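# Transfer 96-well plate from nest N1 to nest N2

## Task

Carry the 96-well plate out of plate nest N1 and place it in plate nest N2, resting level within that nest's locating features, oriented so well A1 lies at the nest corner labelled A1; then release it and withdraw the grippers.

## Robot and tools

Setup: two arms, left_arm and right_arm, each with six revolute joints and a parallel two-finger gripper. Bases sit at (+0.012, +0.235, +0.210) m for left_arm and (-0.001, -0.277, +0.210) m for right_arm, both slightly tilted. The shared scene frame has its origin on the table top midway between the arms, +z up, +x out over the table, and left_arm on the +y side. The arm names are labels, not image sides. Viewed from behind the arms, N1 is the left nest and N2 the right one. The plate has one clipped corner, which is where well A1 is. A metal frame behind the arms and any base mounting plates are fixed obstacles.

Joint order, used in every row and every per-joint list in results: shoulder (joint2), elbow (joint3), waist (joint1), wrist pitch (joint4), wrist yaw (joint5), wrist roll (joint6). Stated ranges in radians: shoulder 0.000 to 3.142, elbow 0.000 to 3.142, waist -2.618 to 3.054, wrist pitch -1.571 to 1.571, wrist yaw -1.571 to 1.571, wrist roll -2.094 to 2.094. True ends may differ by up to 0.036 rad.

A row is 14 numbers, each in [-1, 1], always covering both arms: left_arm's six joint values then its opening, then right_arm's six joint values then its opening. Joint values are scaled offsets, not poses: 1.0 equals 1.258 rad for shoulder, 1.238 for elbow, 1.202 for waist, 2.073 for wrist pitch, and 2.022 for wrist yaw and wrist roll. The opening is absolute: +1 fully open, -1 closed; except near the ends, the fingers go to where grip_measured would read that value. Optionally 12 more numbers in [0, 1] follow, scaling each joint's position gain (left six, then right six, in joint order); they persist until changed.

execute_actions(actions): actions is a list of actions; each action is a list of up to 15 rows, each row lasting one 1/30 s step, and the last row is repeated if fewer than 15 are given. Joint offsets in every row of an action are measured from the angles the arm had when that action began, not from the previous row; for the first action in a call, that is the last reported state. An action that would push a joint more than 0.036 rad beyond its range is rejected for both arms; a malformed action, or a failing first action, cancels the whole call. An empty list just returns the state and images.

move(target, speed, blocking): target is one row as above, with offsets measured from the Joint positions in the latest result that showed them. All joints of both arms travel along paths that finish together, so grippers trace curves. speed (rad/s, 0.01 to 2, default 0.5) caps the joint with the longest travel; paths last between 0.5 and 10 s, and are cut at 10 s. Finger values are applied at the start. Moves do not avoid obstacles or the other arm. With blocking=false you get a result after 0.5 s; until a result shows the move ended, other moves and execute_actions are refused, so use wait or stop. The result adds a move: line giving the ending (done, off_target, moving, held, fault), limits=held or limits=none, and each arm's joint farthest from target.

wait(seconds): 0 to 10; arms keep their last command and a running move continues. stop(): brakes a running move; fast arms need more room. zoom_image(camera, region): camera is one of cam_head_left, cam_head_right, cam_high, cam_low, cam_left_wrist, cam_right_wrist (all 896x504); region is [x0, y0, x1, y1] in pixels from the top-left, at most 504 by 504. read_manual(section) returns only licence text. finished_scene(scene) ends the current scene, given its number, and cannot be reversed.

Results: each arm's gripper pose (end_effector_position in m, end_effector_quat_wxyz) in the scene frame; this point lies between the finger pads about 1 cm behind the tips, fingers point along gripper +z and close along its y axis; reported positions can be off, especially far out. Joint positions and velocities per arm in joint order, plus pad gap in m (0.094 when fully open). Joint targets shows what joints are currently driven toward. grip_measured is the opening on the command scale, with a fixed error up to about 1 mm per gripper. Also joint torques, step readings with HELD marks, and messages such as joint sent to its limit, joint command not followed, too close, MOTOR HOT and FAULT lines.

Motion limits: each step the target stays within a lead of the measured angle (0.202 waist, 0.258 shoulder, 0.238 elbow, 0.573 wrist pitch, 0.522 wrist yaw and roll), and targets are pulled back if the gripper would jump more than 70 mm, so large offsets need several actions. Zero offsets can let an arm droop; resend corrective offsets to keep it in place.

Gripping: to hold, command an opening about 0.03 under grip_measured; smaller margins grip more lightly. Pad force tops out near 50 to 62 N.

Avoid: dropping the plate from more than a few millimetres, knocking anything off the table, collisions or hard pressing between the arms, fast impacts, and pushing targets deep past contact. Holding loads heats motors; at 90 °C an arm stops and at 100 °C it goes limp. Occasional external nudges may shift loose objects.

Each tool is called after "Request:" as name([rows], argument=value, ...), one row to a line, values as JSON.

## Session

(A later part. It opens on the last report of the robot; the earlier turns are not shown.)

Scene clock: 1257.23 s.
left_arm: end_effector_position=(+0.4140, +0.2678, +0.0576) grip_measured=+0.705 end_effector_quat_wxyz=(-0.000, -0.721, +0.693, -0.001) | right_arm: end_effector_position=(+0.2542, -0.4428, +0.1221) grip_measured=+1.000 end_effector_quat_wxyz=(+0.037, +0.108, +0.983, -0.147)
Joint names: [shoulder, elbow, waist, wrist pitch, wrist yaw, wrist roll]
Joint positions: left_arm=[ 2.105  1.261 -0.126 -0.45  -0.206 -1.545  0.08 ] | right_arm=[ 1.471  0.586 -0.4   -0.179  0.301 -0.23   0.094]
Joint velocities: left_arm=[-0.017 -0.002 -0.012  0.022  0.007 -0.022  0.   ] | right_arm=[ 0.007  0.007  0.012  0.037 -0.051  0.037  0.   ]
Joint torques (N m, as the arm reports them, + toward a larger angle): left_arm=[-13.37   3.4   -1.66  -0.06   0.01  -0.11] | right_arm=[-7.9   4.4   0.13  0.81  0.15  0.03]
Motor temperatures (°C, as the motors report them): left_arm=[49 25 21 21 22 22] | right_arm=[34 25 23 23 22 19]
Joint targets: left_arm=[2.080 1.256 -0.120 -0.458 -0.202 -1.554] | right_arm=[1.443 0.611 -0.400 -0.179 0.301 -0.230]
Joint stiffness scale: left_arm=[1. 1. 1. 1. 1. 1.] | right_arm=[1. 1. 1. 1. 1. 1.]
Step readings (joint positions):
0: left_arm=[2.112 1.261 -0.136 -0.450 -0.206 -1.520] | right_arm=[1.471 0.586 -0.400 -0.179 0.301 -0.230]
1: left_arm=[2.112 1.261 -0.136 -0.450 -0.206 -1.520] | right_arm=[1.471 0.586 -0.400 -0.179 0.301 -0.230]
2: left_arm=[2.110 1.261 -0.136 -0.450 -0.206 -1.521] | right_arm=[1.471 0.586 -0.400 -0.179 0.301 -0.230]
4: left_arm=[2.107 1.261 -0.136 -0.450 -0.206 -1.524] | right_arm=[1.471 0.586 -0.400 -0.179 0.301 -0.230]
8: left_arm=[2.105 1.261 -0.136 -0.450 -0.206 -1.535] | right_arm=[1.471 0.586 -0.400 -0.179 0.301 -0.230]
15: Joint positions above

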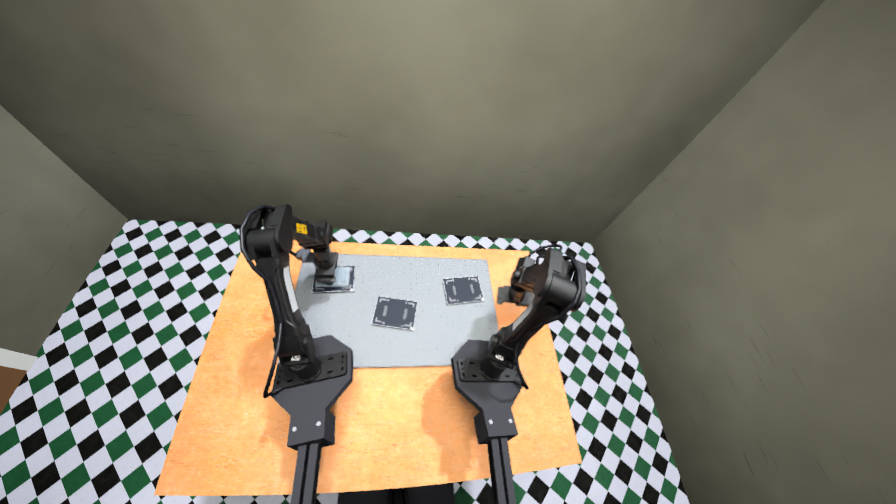

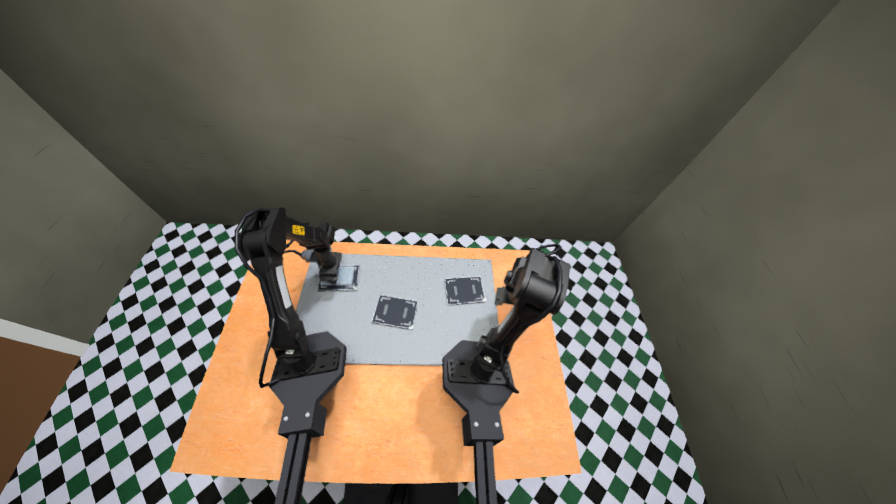

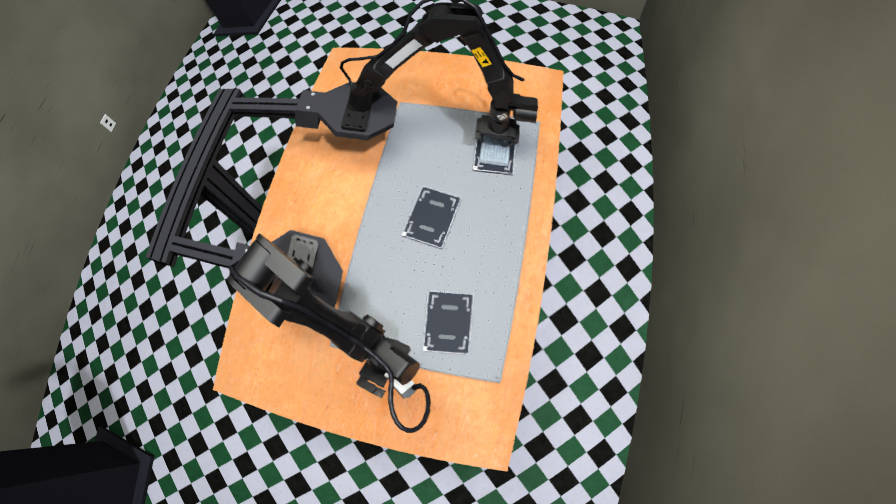

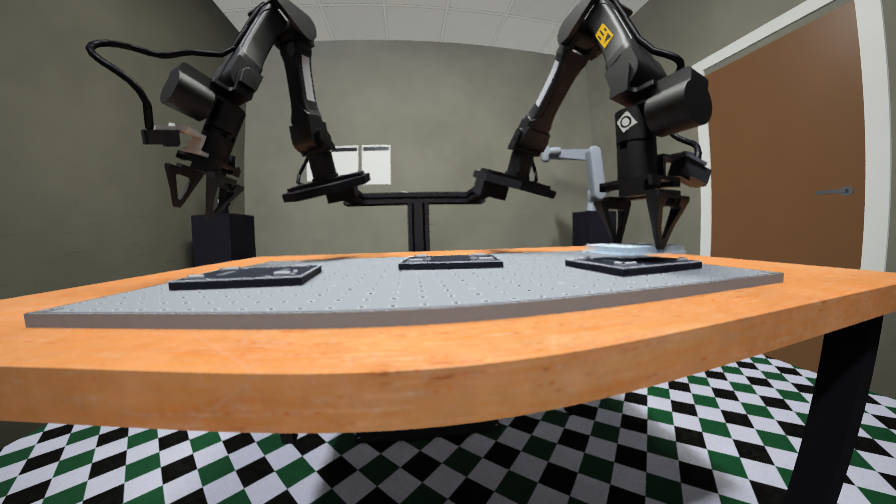

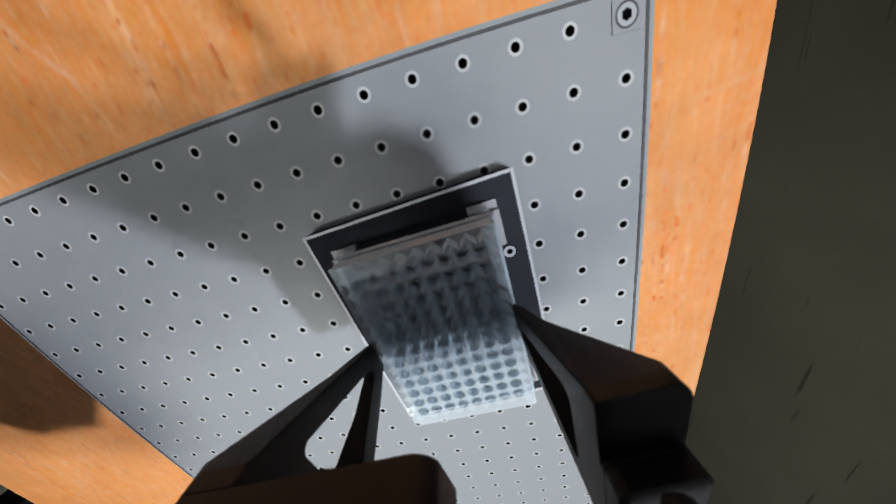

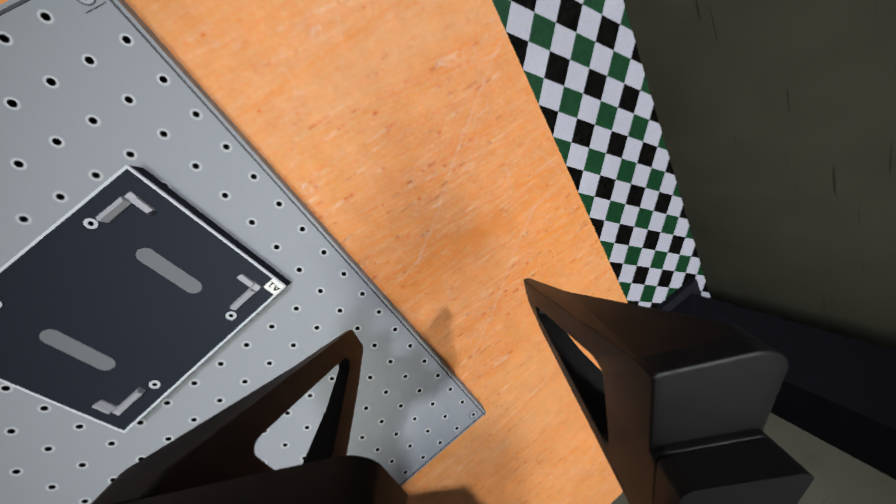

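Request:
zoom_image(camera="cam_left_wrist", region=[440,175,530,255])

Request:
zoom_image(camera="cam_left_wrist", region=[305,225,395,305])

Request:
zoom_image(camera="cam_high", region=[468,140,520,180])

Region (440, 175, 530, 255) of cam_left_wrist's 896x504 image, scaled by 5.600, with more detail than that image has.

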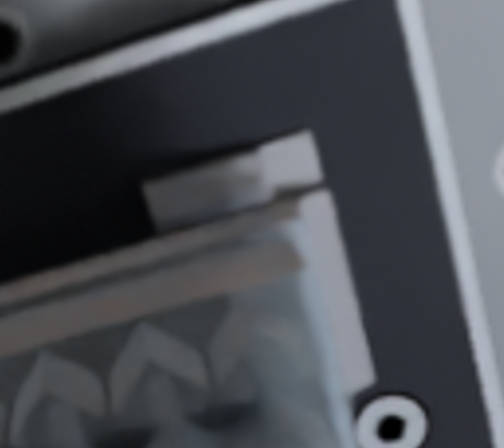

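Region (305, 225, 395, 305) of cam_left_wrist's 896x504 image, scaled by 5.600, with more detail than that image has.

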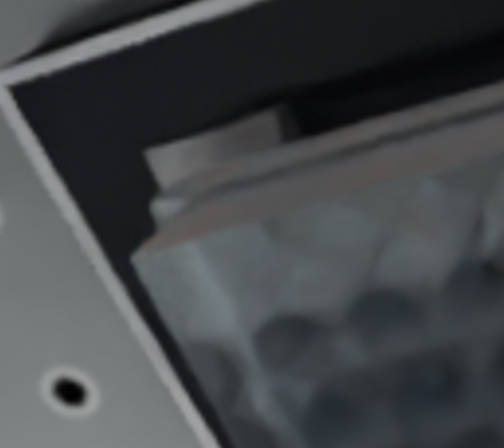

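Region (468, 140, 520, 180) of cam_high's 896x504 image, scaled by 9.692, with more detail than that image has; it fills the top 388 rows of this view, and the rest is white.

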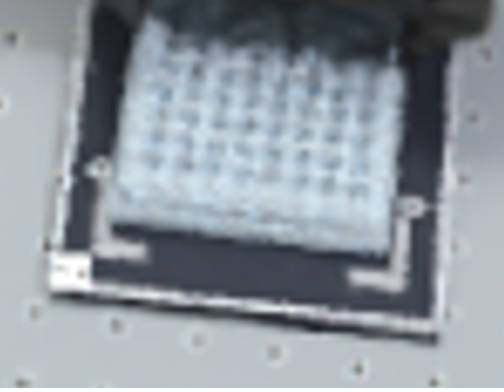

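Request:
zoom_image(camera="cam_high", region=[472,150,518,178])

Request:
zoom_image(camera="cam_head_right", region=[310,255,370,300])

Region (472, 150, 518, 178) of cam_high's 896x504 image, scaled by 10.957, with more detail than that image has; it fills the top 307 rows of this view, and the rest is white.

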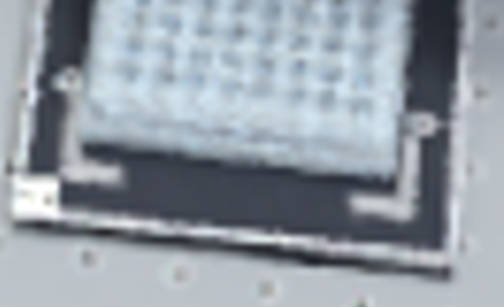

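Region (310, 255, 370, 300) of cam_head_right's 896x504 image, scaled by 8.400, with more detail than that image has; it fills the top 378 rows of this view, and the rest is white.

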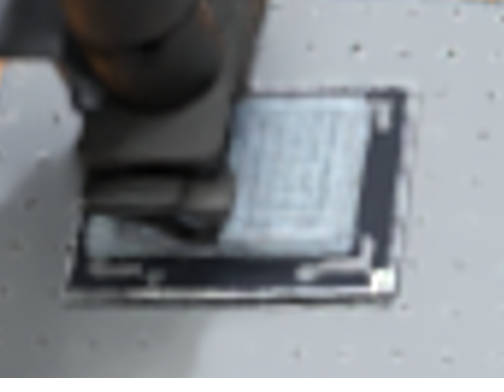

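Request:
execute_actions([
  [[-0.018,0.034,0.003,-0.004,0.002,-0.002,0.67,-0.022,0.02,0,0,0,0,1],[-0.018,0.034,0.003,-0.006,0.002,-0.002,0.67,-0.022,0.02,0,0,0,0,1],[-0.018,0.034,0.003,-0.008,0.002,-0.002,0.67,-0.022,0.02,0,0,0,0,1],[-0.018,0.0275,0.003,-0.010,0.002,-0.002,0.67,-0.022,0.02,0,0,0,0,1],[-0.018,0.0275,0.003,-0.012,0.002,-0.002,0.67,-0.022,0.02,0,0,0,0,1]],
])

Request:
zoom_image(camera="cam_left_wrist", region=[310,170,530,300])

Scene clock: 1300.30 s.
left_arm: end_effector_position=(+0.4180, +0.2685, +0.0598) grip_measured=+0.705 end_effector_quat_wxyz=(+0.002, -0.723, +0.691, -0.003) | right_arm: end_effector_position=(+0.2542, -0.4428, +0.1221) grip_measured=+1.000 end_effector_quat_wxyz=(+0.037, +0.108, +0.983, -0.147)
Joint names: [shoulder, elbow, waist, wrist pitch, wrist yaw, wrist roll]
Joint positions: left_arm=[ 2.105  1.275 -0.126 -0.458 -0.206 -1.548  0.08 ] | right_arm=[ 1.471  0.586 -0.4   -0.179  0.301 -0.23   0.094]
Joint velocities: left_arm=[ 0.007 -0.017  0.002 -0.007  0.037 -0.051  0.   ] | right_arm=[-0.012 -0.007 -0.012  0.022 -0.051  0.007  0.   ]
Joint torques (N m, as the arm reports them, + toward a larger angle): left_arm=[-13.26   5.49  -1.78  -0.13   0.02  -0.05] | right_arm=[-7.94  4.38  0.1   0.8   0.15  0.01]
Motor temperatures (°C, as the motors report them): left_arm=[52 25 21 21 22 22] | right_arm=[34 25 23 23 22 19]
Joint targets: left_arm=[2.082 1.295 -0.122 -0.475 -0.202 -1.549] | right_arm=[1.443 0.611 -0.400 -0.179 0.301 -0.230]
Joint stiffness scale: left_arm=[1. 1. 1. 1. 1. 1.] | right_arm=[1. 1. 1. 1. 1. 1.]
Step readings (joint positions):
0: left_arm=[2.105 1.261 -0.126 -0.450 -0.206 -1.548] | right_arm=[1.471 0.586 -0.400 -0.179 0.301 -0.230]
1: left_arm=[2.105 1.263 -0.126 -0.452 -0.206 -1.548] | right_arm=[1.471 0.586 -0.400 -0.179 0.301 -0.230]
2: left_arm=[2.105 1.266 -0.126 -0.453 -0.206 -1.548] | right_arm=[1.471 0.586 -0.400 -0.179 0.301 -0.230]
4: left_arm=[2.105 1.273 -0.126 -0.454 -0.206 -1.548] | right_arm=[1.471 0.586 -0.400 -0.179 0.301 -0.230]
8: left_arm=[2.105 1.275 -0.126 -0.457 -0.206 -1.548] | right_arm=[1.471 0.586 -0.400 -0.179 0.301 -0.230]
15: Joint positions above

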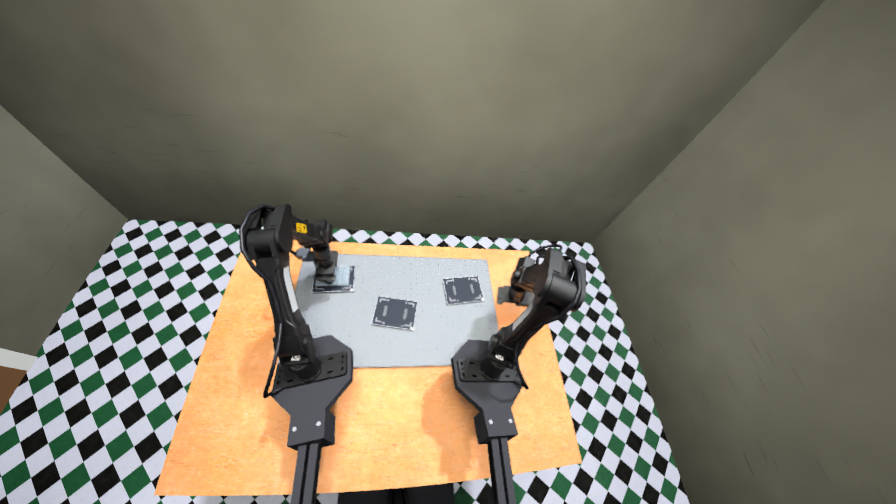

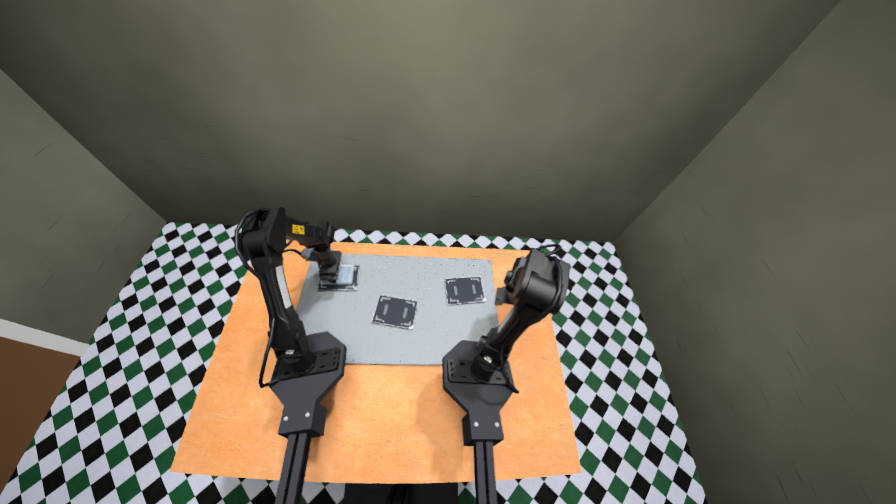

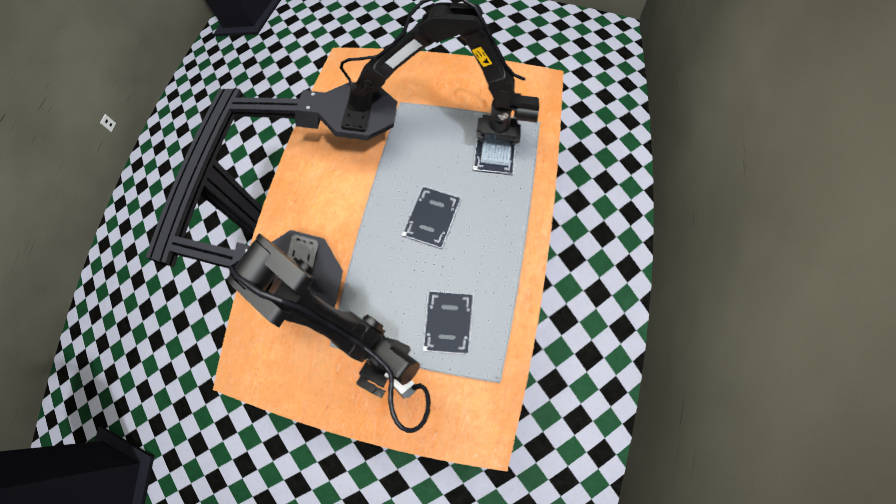

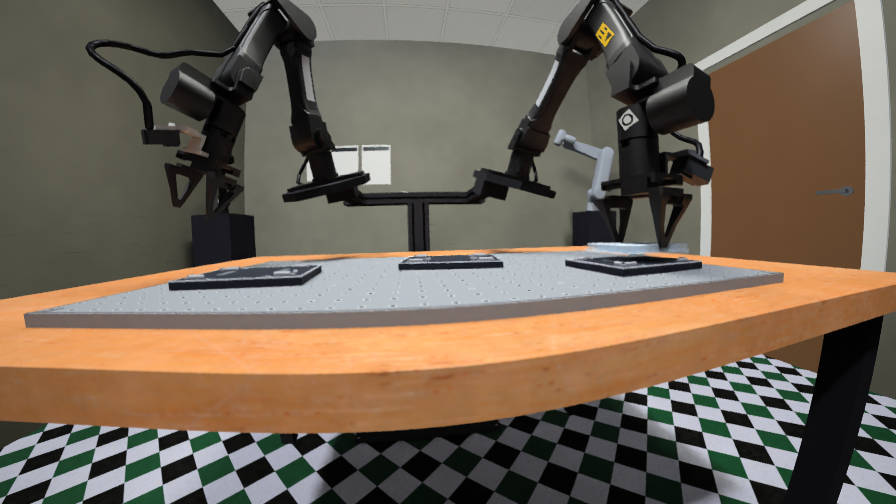

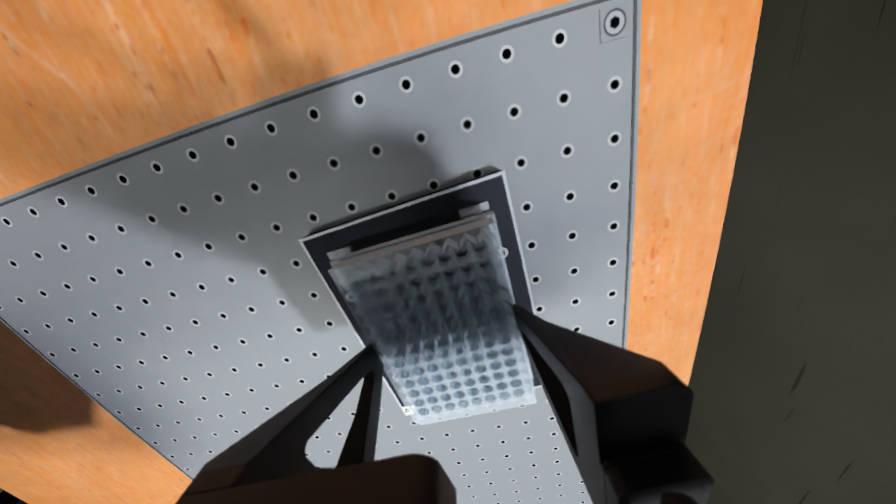

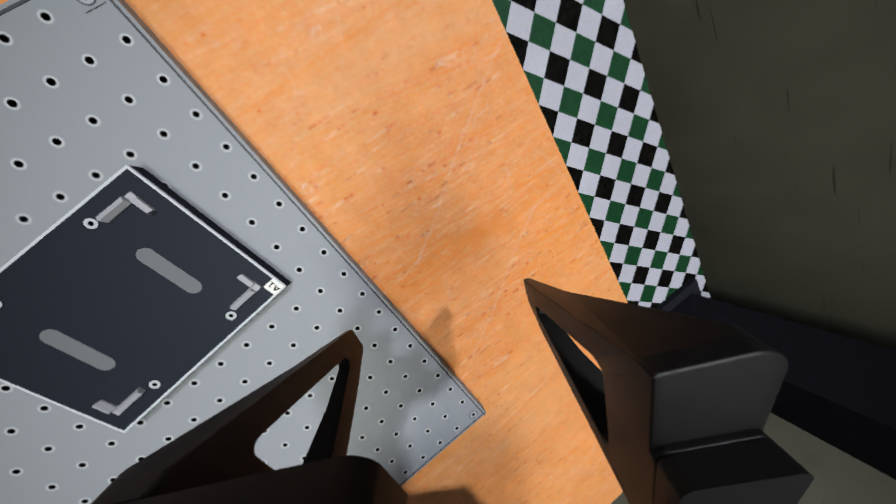

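Region (310, 170, 530, 300) of cam_left_wrist's 896x504 image, scaled by 2.291, with more detail than that image has; it fills the top 298 rows of this view, and the rest is white.

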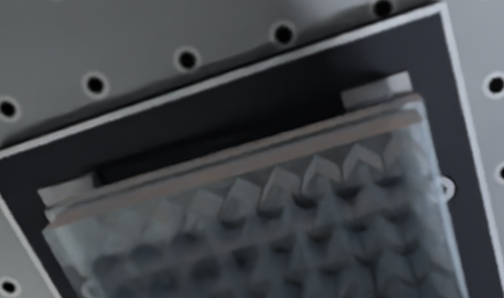

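Request:
move(target=[0.0127,0.008,0.003,-0.002,0.002,-0.001,0.67,-0.022,0.02,0,0,0,0,1], speed=0.03)

Request:
zoom_image(camera="cam_left_wrist", region=[440,175,530,255])

Request:
zoom_image(camera="cam_left_wrist", region=[305,225,395,305])

Scene clock: 1311.53 s.
left_arm: end_effector_position=(+0.4151, +0.2675, +0.0559) grip_measured=+0.705 end_effector_quat_wxyz=(-0.002, -0.722, +0.692, +0.001) | right_arm: end_effector_position=(+0.2542, -0.4428, +0.1221) grip_measured=+1.000 end_effector_quat_wxyz=(+0.037, +0.108, +0.983, -0.147)
Joint names: [shoulder, elbow, waist, wrist pitch, wrist yaw, wrist roll]
Joint positions: left_arm=[ 2.116  1.275 -0.126 -0.459 -0.206 -1.548  0.08 ] | right_arm=[ 1.471  0.586 -0.4   -0.179  0.301 -0.23   0.094]
Joint velocities: left_arm=[ 0.007  0.022 -0.002  0.022  0.022 -0.007 -0.   ] | right_arm=[-0.012  0.032 -0.012  0.007  0.007  0.037  0.   ]
Joint torques (N m, as the arm reports them, + toward a larger angle): left_arm=[-10.98   4.61  -1.78  -0.04   0.02  -0.05] | right_arm=[-7.92  4.39  0.1   0.8   0.14  0.01]
Motor temperatures (°C, as the motors report them): left_arm=[51 26 21 20 22 22] | right_arm=[34 25 23 23 22 19]
Joint targets: left_arm=[2.121 1.285 -0.122 -0.463 -0.202 -1.550] | right_arm=[1.443 0.611 -0.400 -0.179 0.301 -0.230]
Joint stiffness scale: left_arm=[1. 1. 1. 1. 1. 1.] | right_arm=[1. 1. 1. 1. 1. 1.]
move: off_target (right_arm); limits=none; left_arm: farthest joint: the elbow, 0.010 radians from its target (0.010 radians at the start); right_arm: farthest joint: the shoulder, 0.027 radians from its target (0.027 radians at the start)

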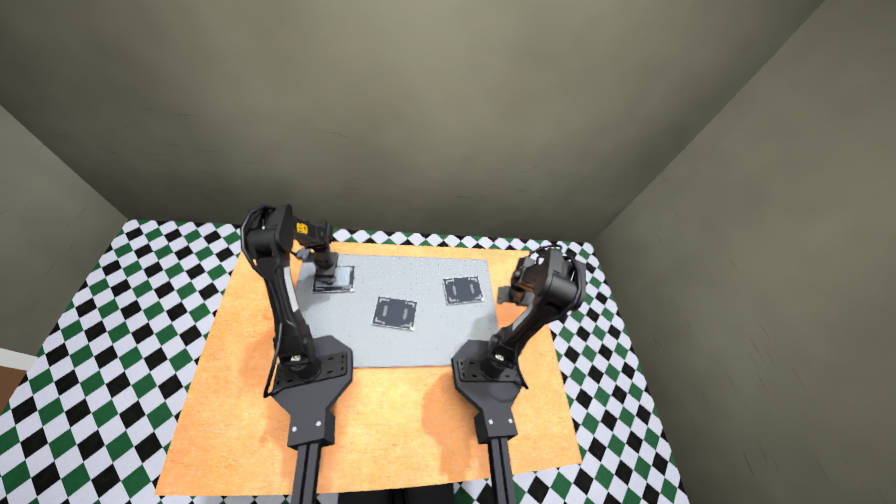

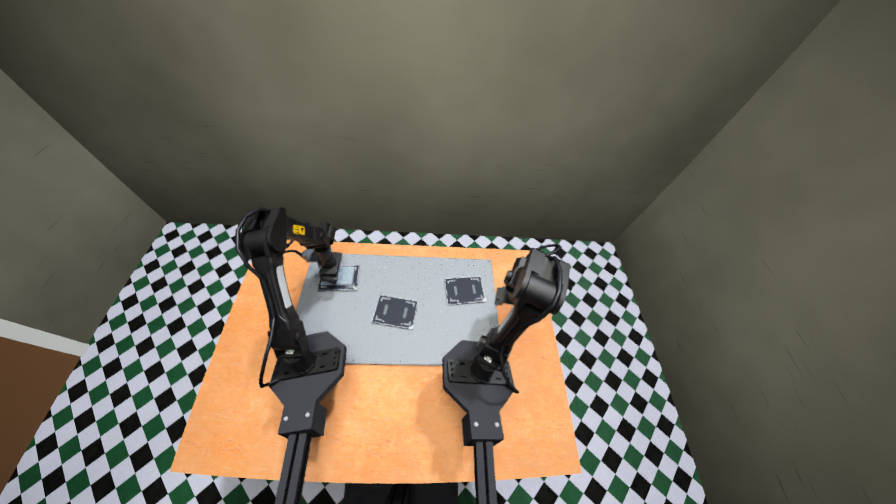

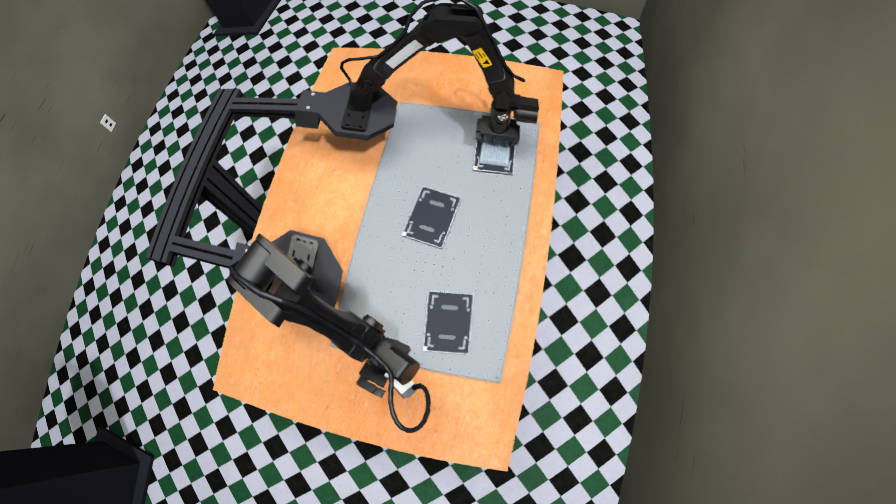

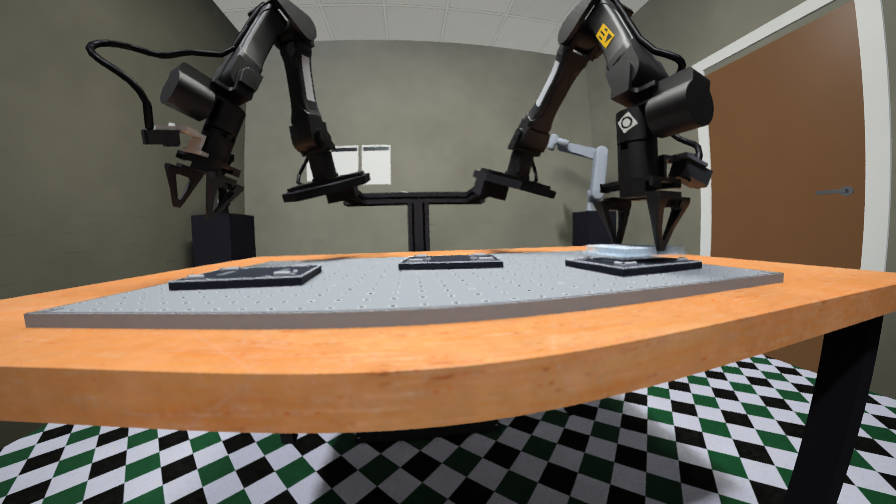

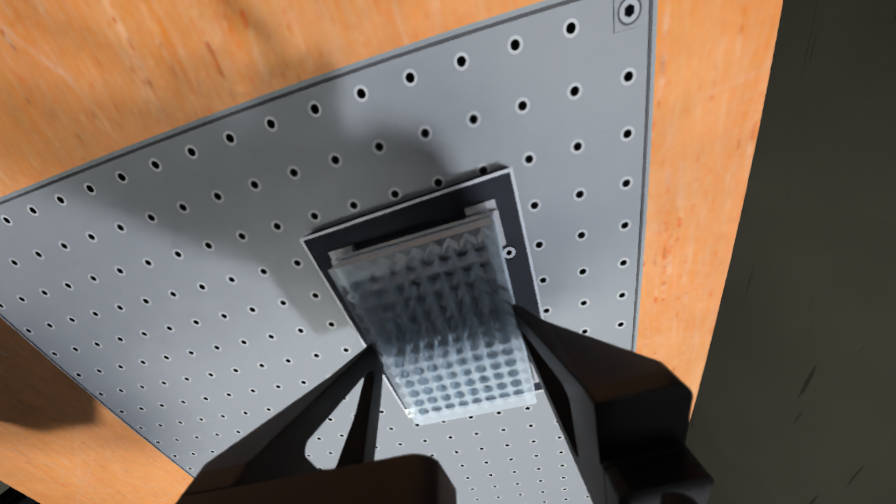

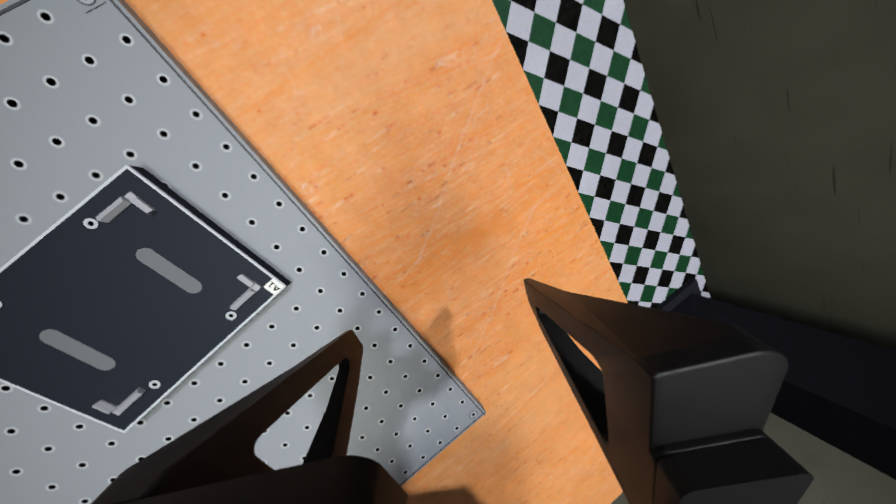

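Region (440, 175, 530, 255) of cam_left_wrist's 896x504 image, scaled by 5.600, with more detail than that image has.

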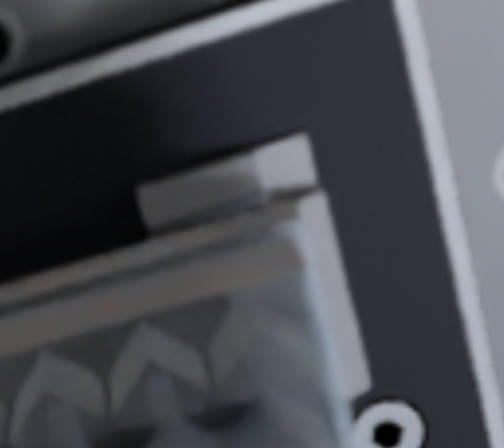

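Region (305, 225, 395, 305) of cam_left_wrist's 896x504 image, scaled by 5.600, with more detail than that image has.

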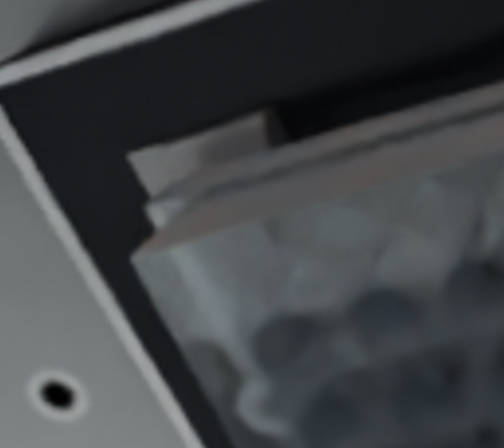

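Request:
execute_actions([
  [[0.001,0.006,0.003,0.0096,0.002,0,0.67,-0.022,0.02,0,0,0,0,1],[0.001,0.006,0.003,0.0096,0.002,0,0.67,-0.022,0.02,0,0,0,0,1],[0.001,0.006,0.003,0.0096,0.002,0,0.67,-0.022,0.02,0,0,0,0,1],[0.001,0.006,0.003,0.0080,0.002,0,0.67,-0.022,0.02,0,0,0,0,1]],
])

Scene clock: 1353.00 s.
left_arm: end_effector_position=(+0.4168, +0.2676, +0.0559) grip_measured=+0.705 end_effector_quat_wxyz=(+0.000, -0.722, +0.692, -0.002) | right_arm: end_effector_position=(+0.2542, -0.4428, +0.1221) grip_measured=+1.000 end_effector_quat_wxyz=(+0.037, +0.108, +0.983, -0.147)
Joint names: [shoulder, elbow, waist, wrist pitch, wrist yaw, wrist roll]
Joint positions: left_arm=[ 2.116  1.275 -0.126 -0.452 -0.206 -1.548  0.08 ] | right_arm=[ 1.471  0.586 -0.4   -0.179  0.301 -0.23   0.094]
Joint velocities: left_arm=[-0.007  0.007  0.007 -0.066 -0.051  0.022  0.001] | right_arm=[ 0.002 -0.027 -0.002 -0.037 -0.022 -0.007  0.   ]
Joint torques (N m, as the arm reports them, + toward a larger angle): left_arm=[-11.28   4.4   -1.78   0.1    0.02  -0.04] | right_arm=[-7.91  4.4   0.1   0.8   0.15  0.03]
Motor temperatures (°C, as the motors report them): left_arm=[48 26 21 20 22 22] | right_arm=[34 25 23 23 22 19]
Joint targets: left_arm=[2.117 1.282 -0.122 -0.442 -0.202 -1.548] | right_arm=[1.443 0.611 -0.400 -0.179 0.301 -0.230]
Joint stiffness scale: left_arm=[1. 1. 1. 1. 1. 1.] | right_arm=[1. 1. 1. 1. 1. 1.]
Step readings (joint positions):
0: left_arm=[2.116 1.275 -0.126 -0.459 -0.206 -1.548] | right_arm=[1.471 0.586 -0.400 -0.179 0.301 -0.230]
1: left_arm=[2.116 1.275 -0.126 -0.458 -0.206 -1.548] | right_arm=[1.471 0.586 -0.400 -0.179 0.301 -0.230]
2: left_arm=[2.116 1.275 -0.126 -0.457 -0.206 -1.548] | right_arm=[1.471 0.586 -0.400 -0.179 0.301 -0.230]
4: left_arm=[2.116 1.275 -0.126 -0.454 -0.206 -1.548] | right_arm=[1.471 0.586 -0.400 -0.179 0.301 -0.230]
8: left_arm=[2.116 1.275 -0.126 -0.452 -0.206 -1.548] | right_arm=[1.471 0.586 -0.400 -0.179 0.301 -0.230]
15: Joint positions above

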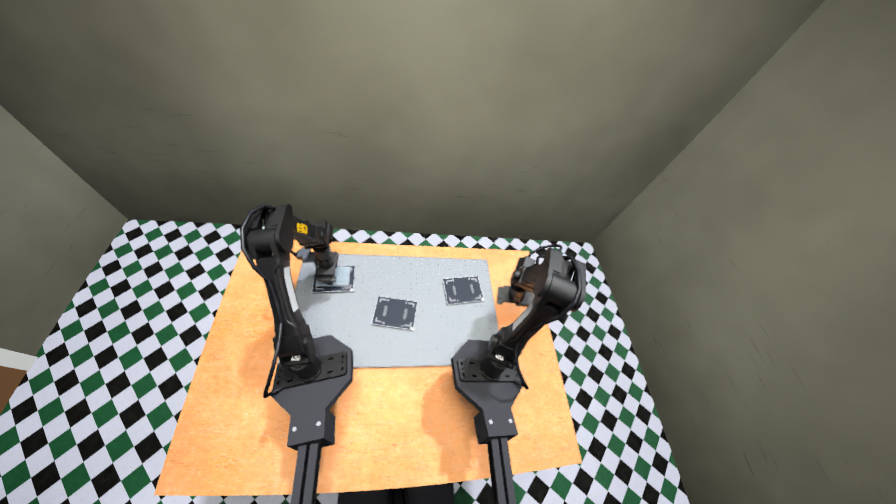

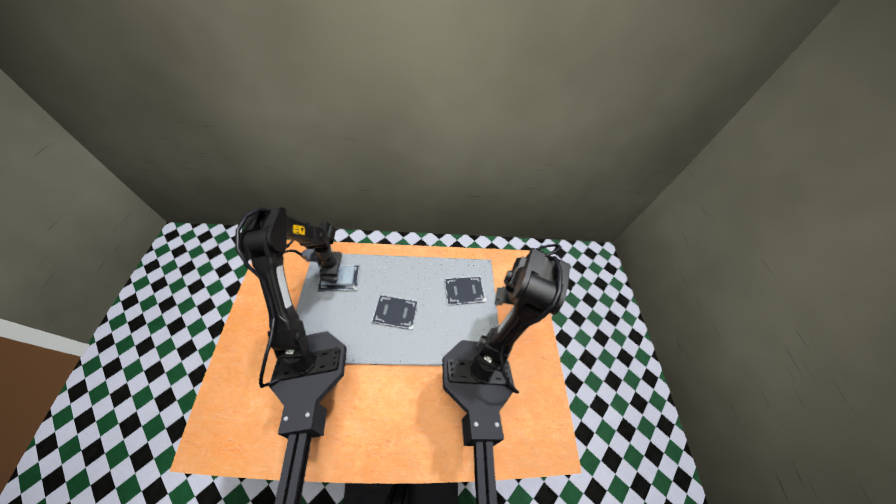

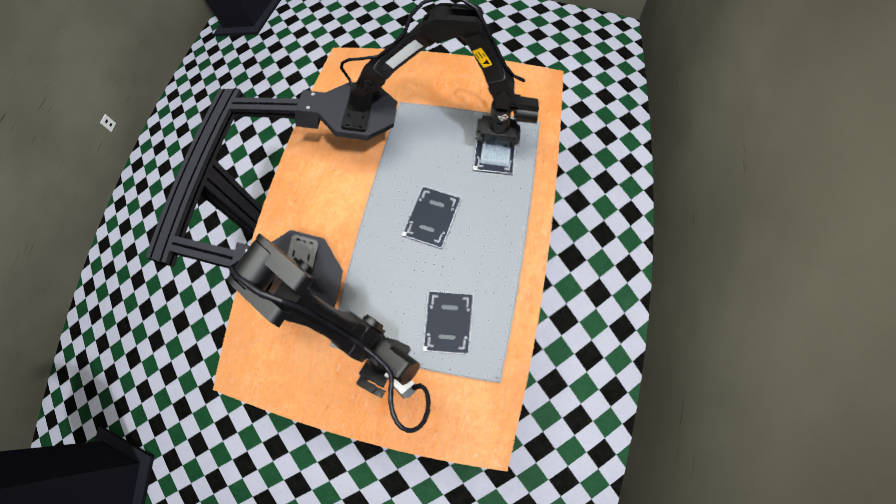

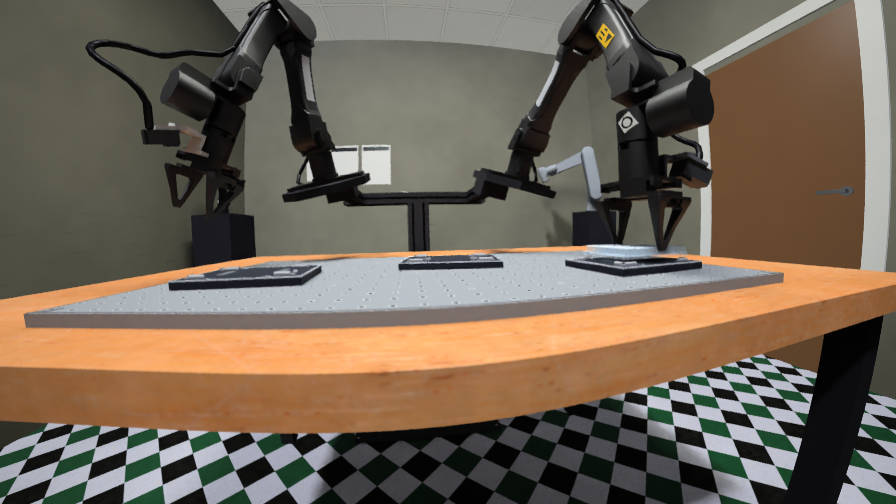

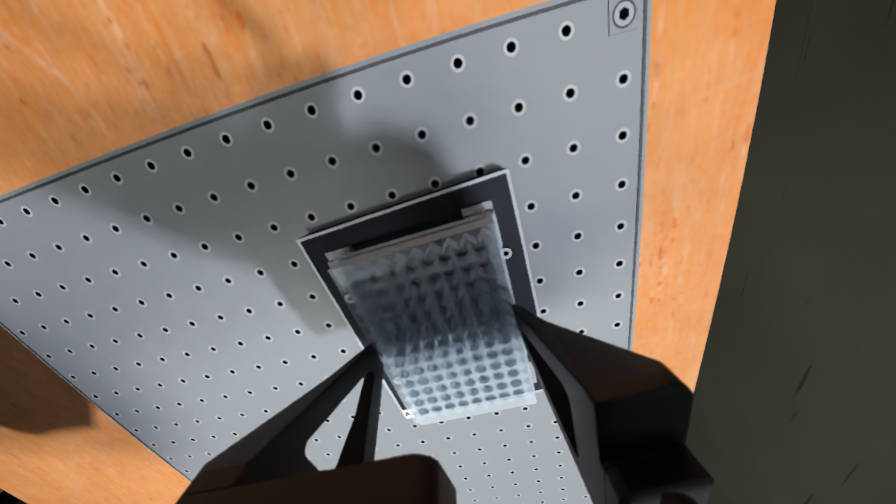

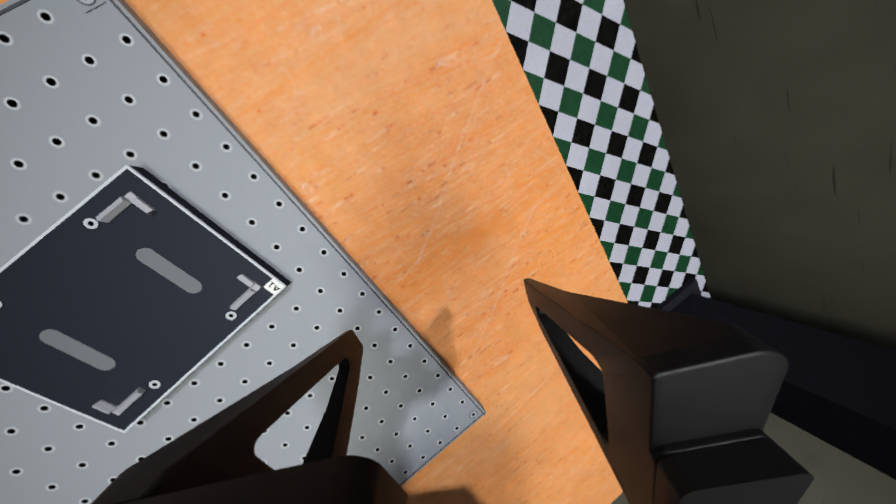

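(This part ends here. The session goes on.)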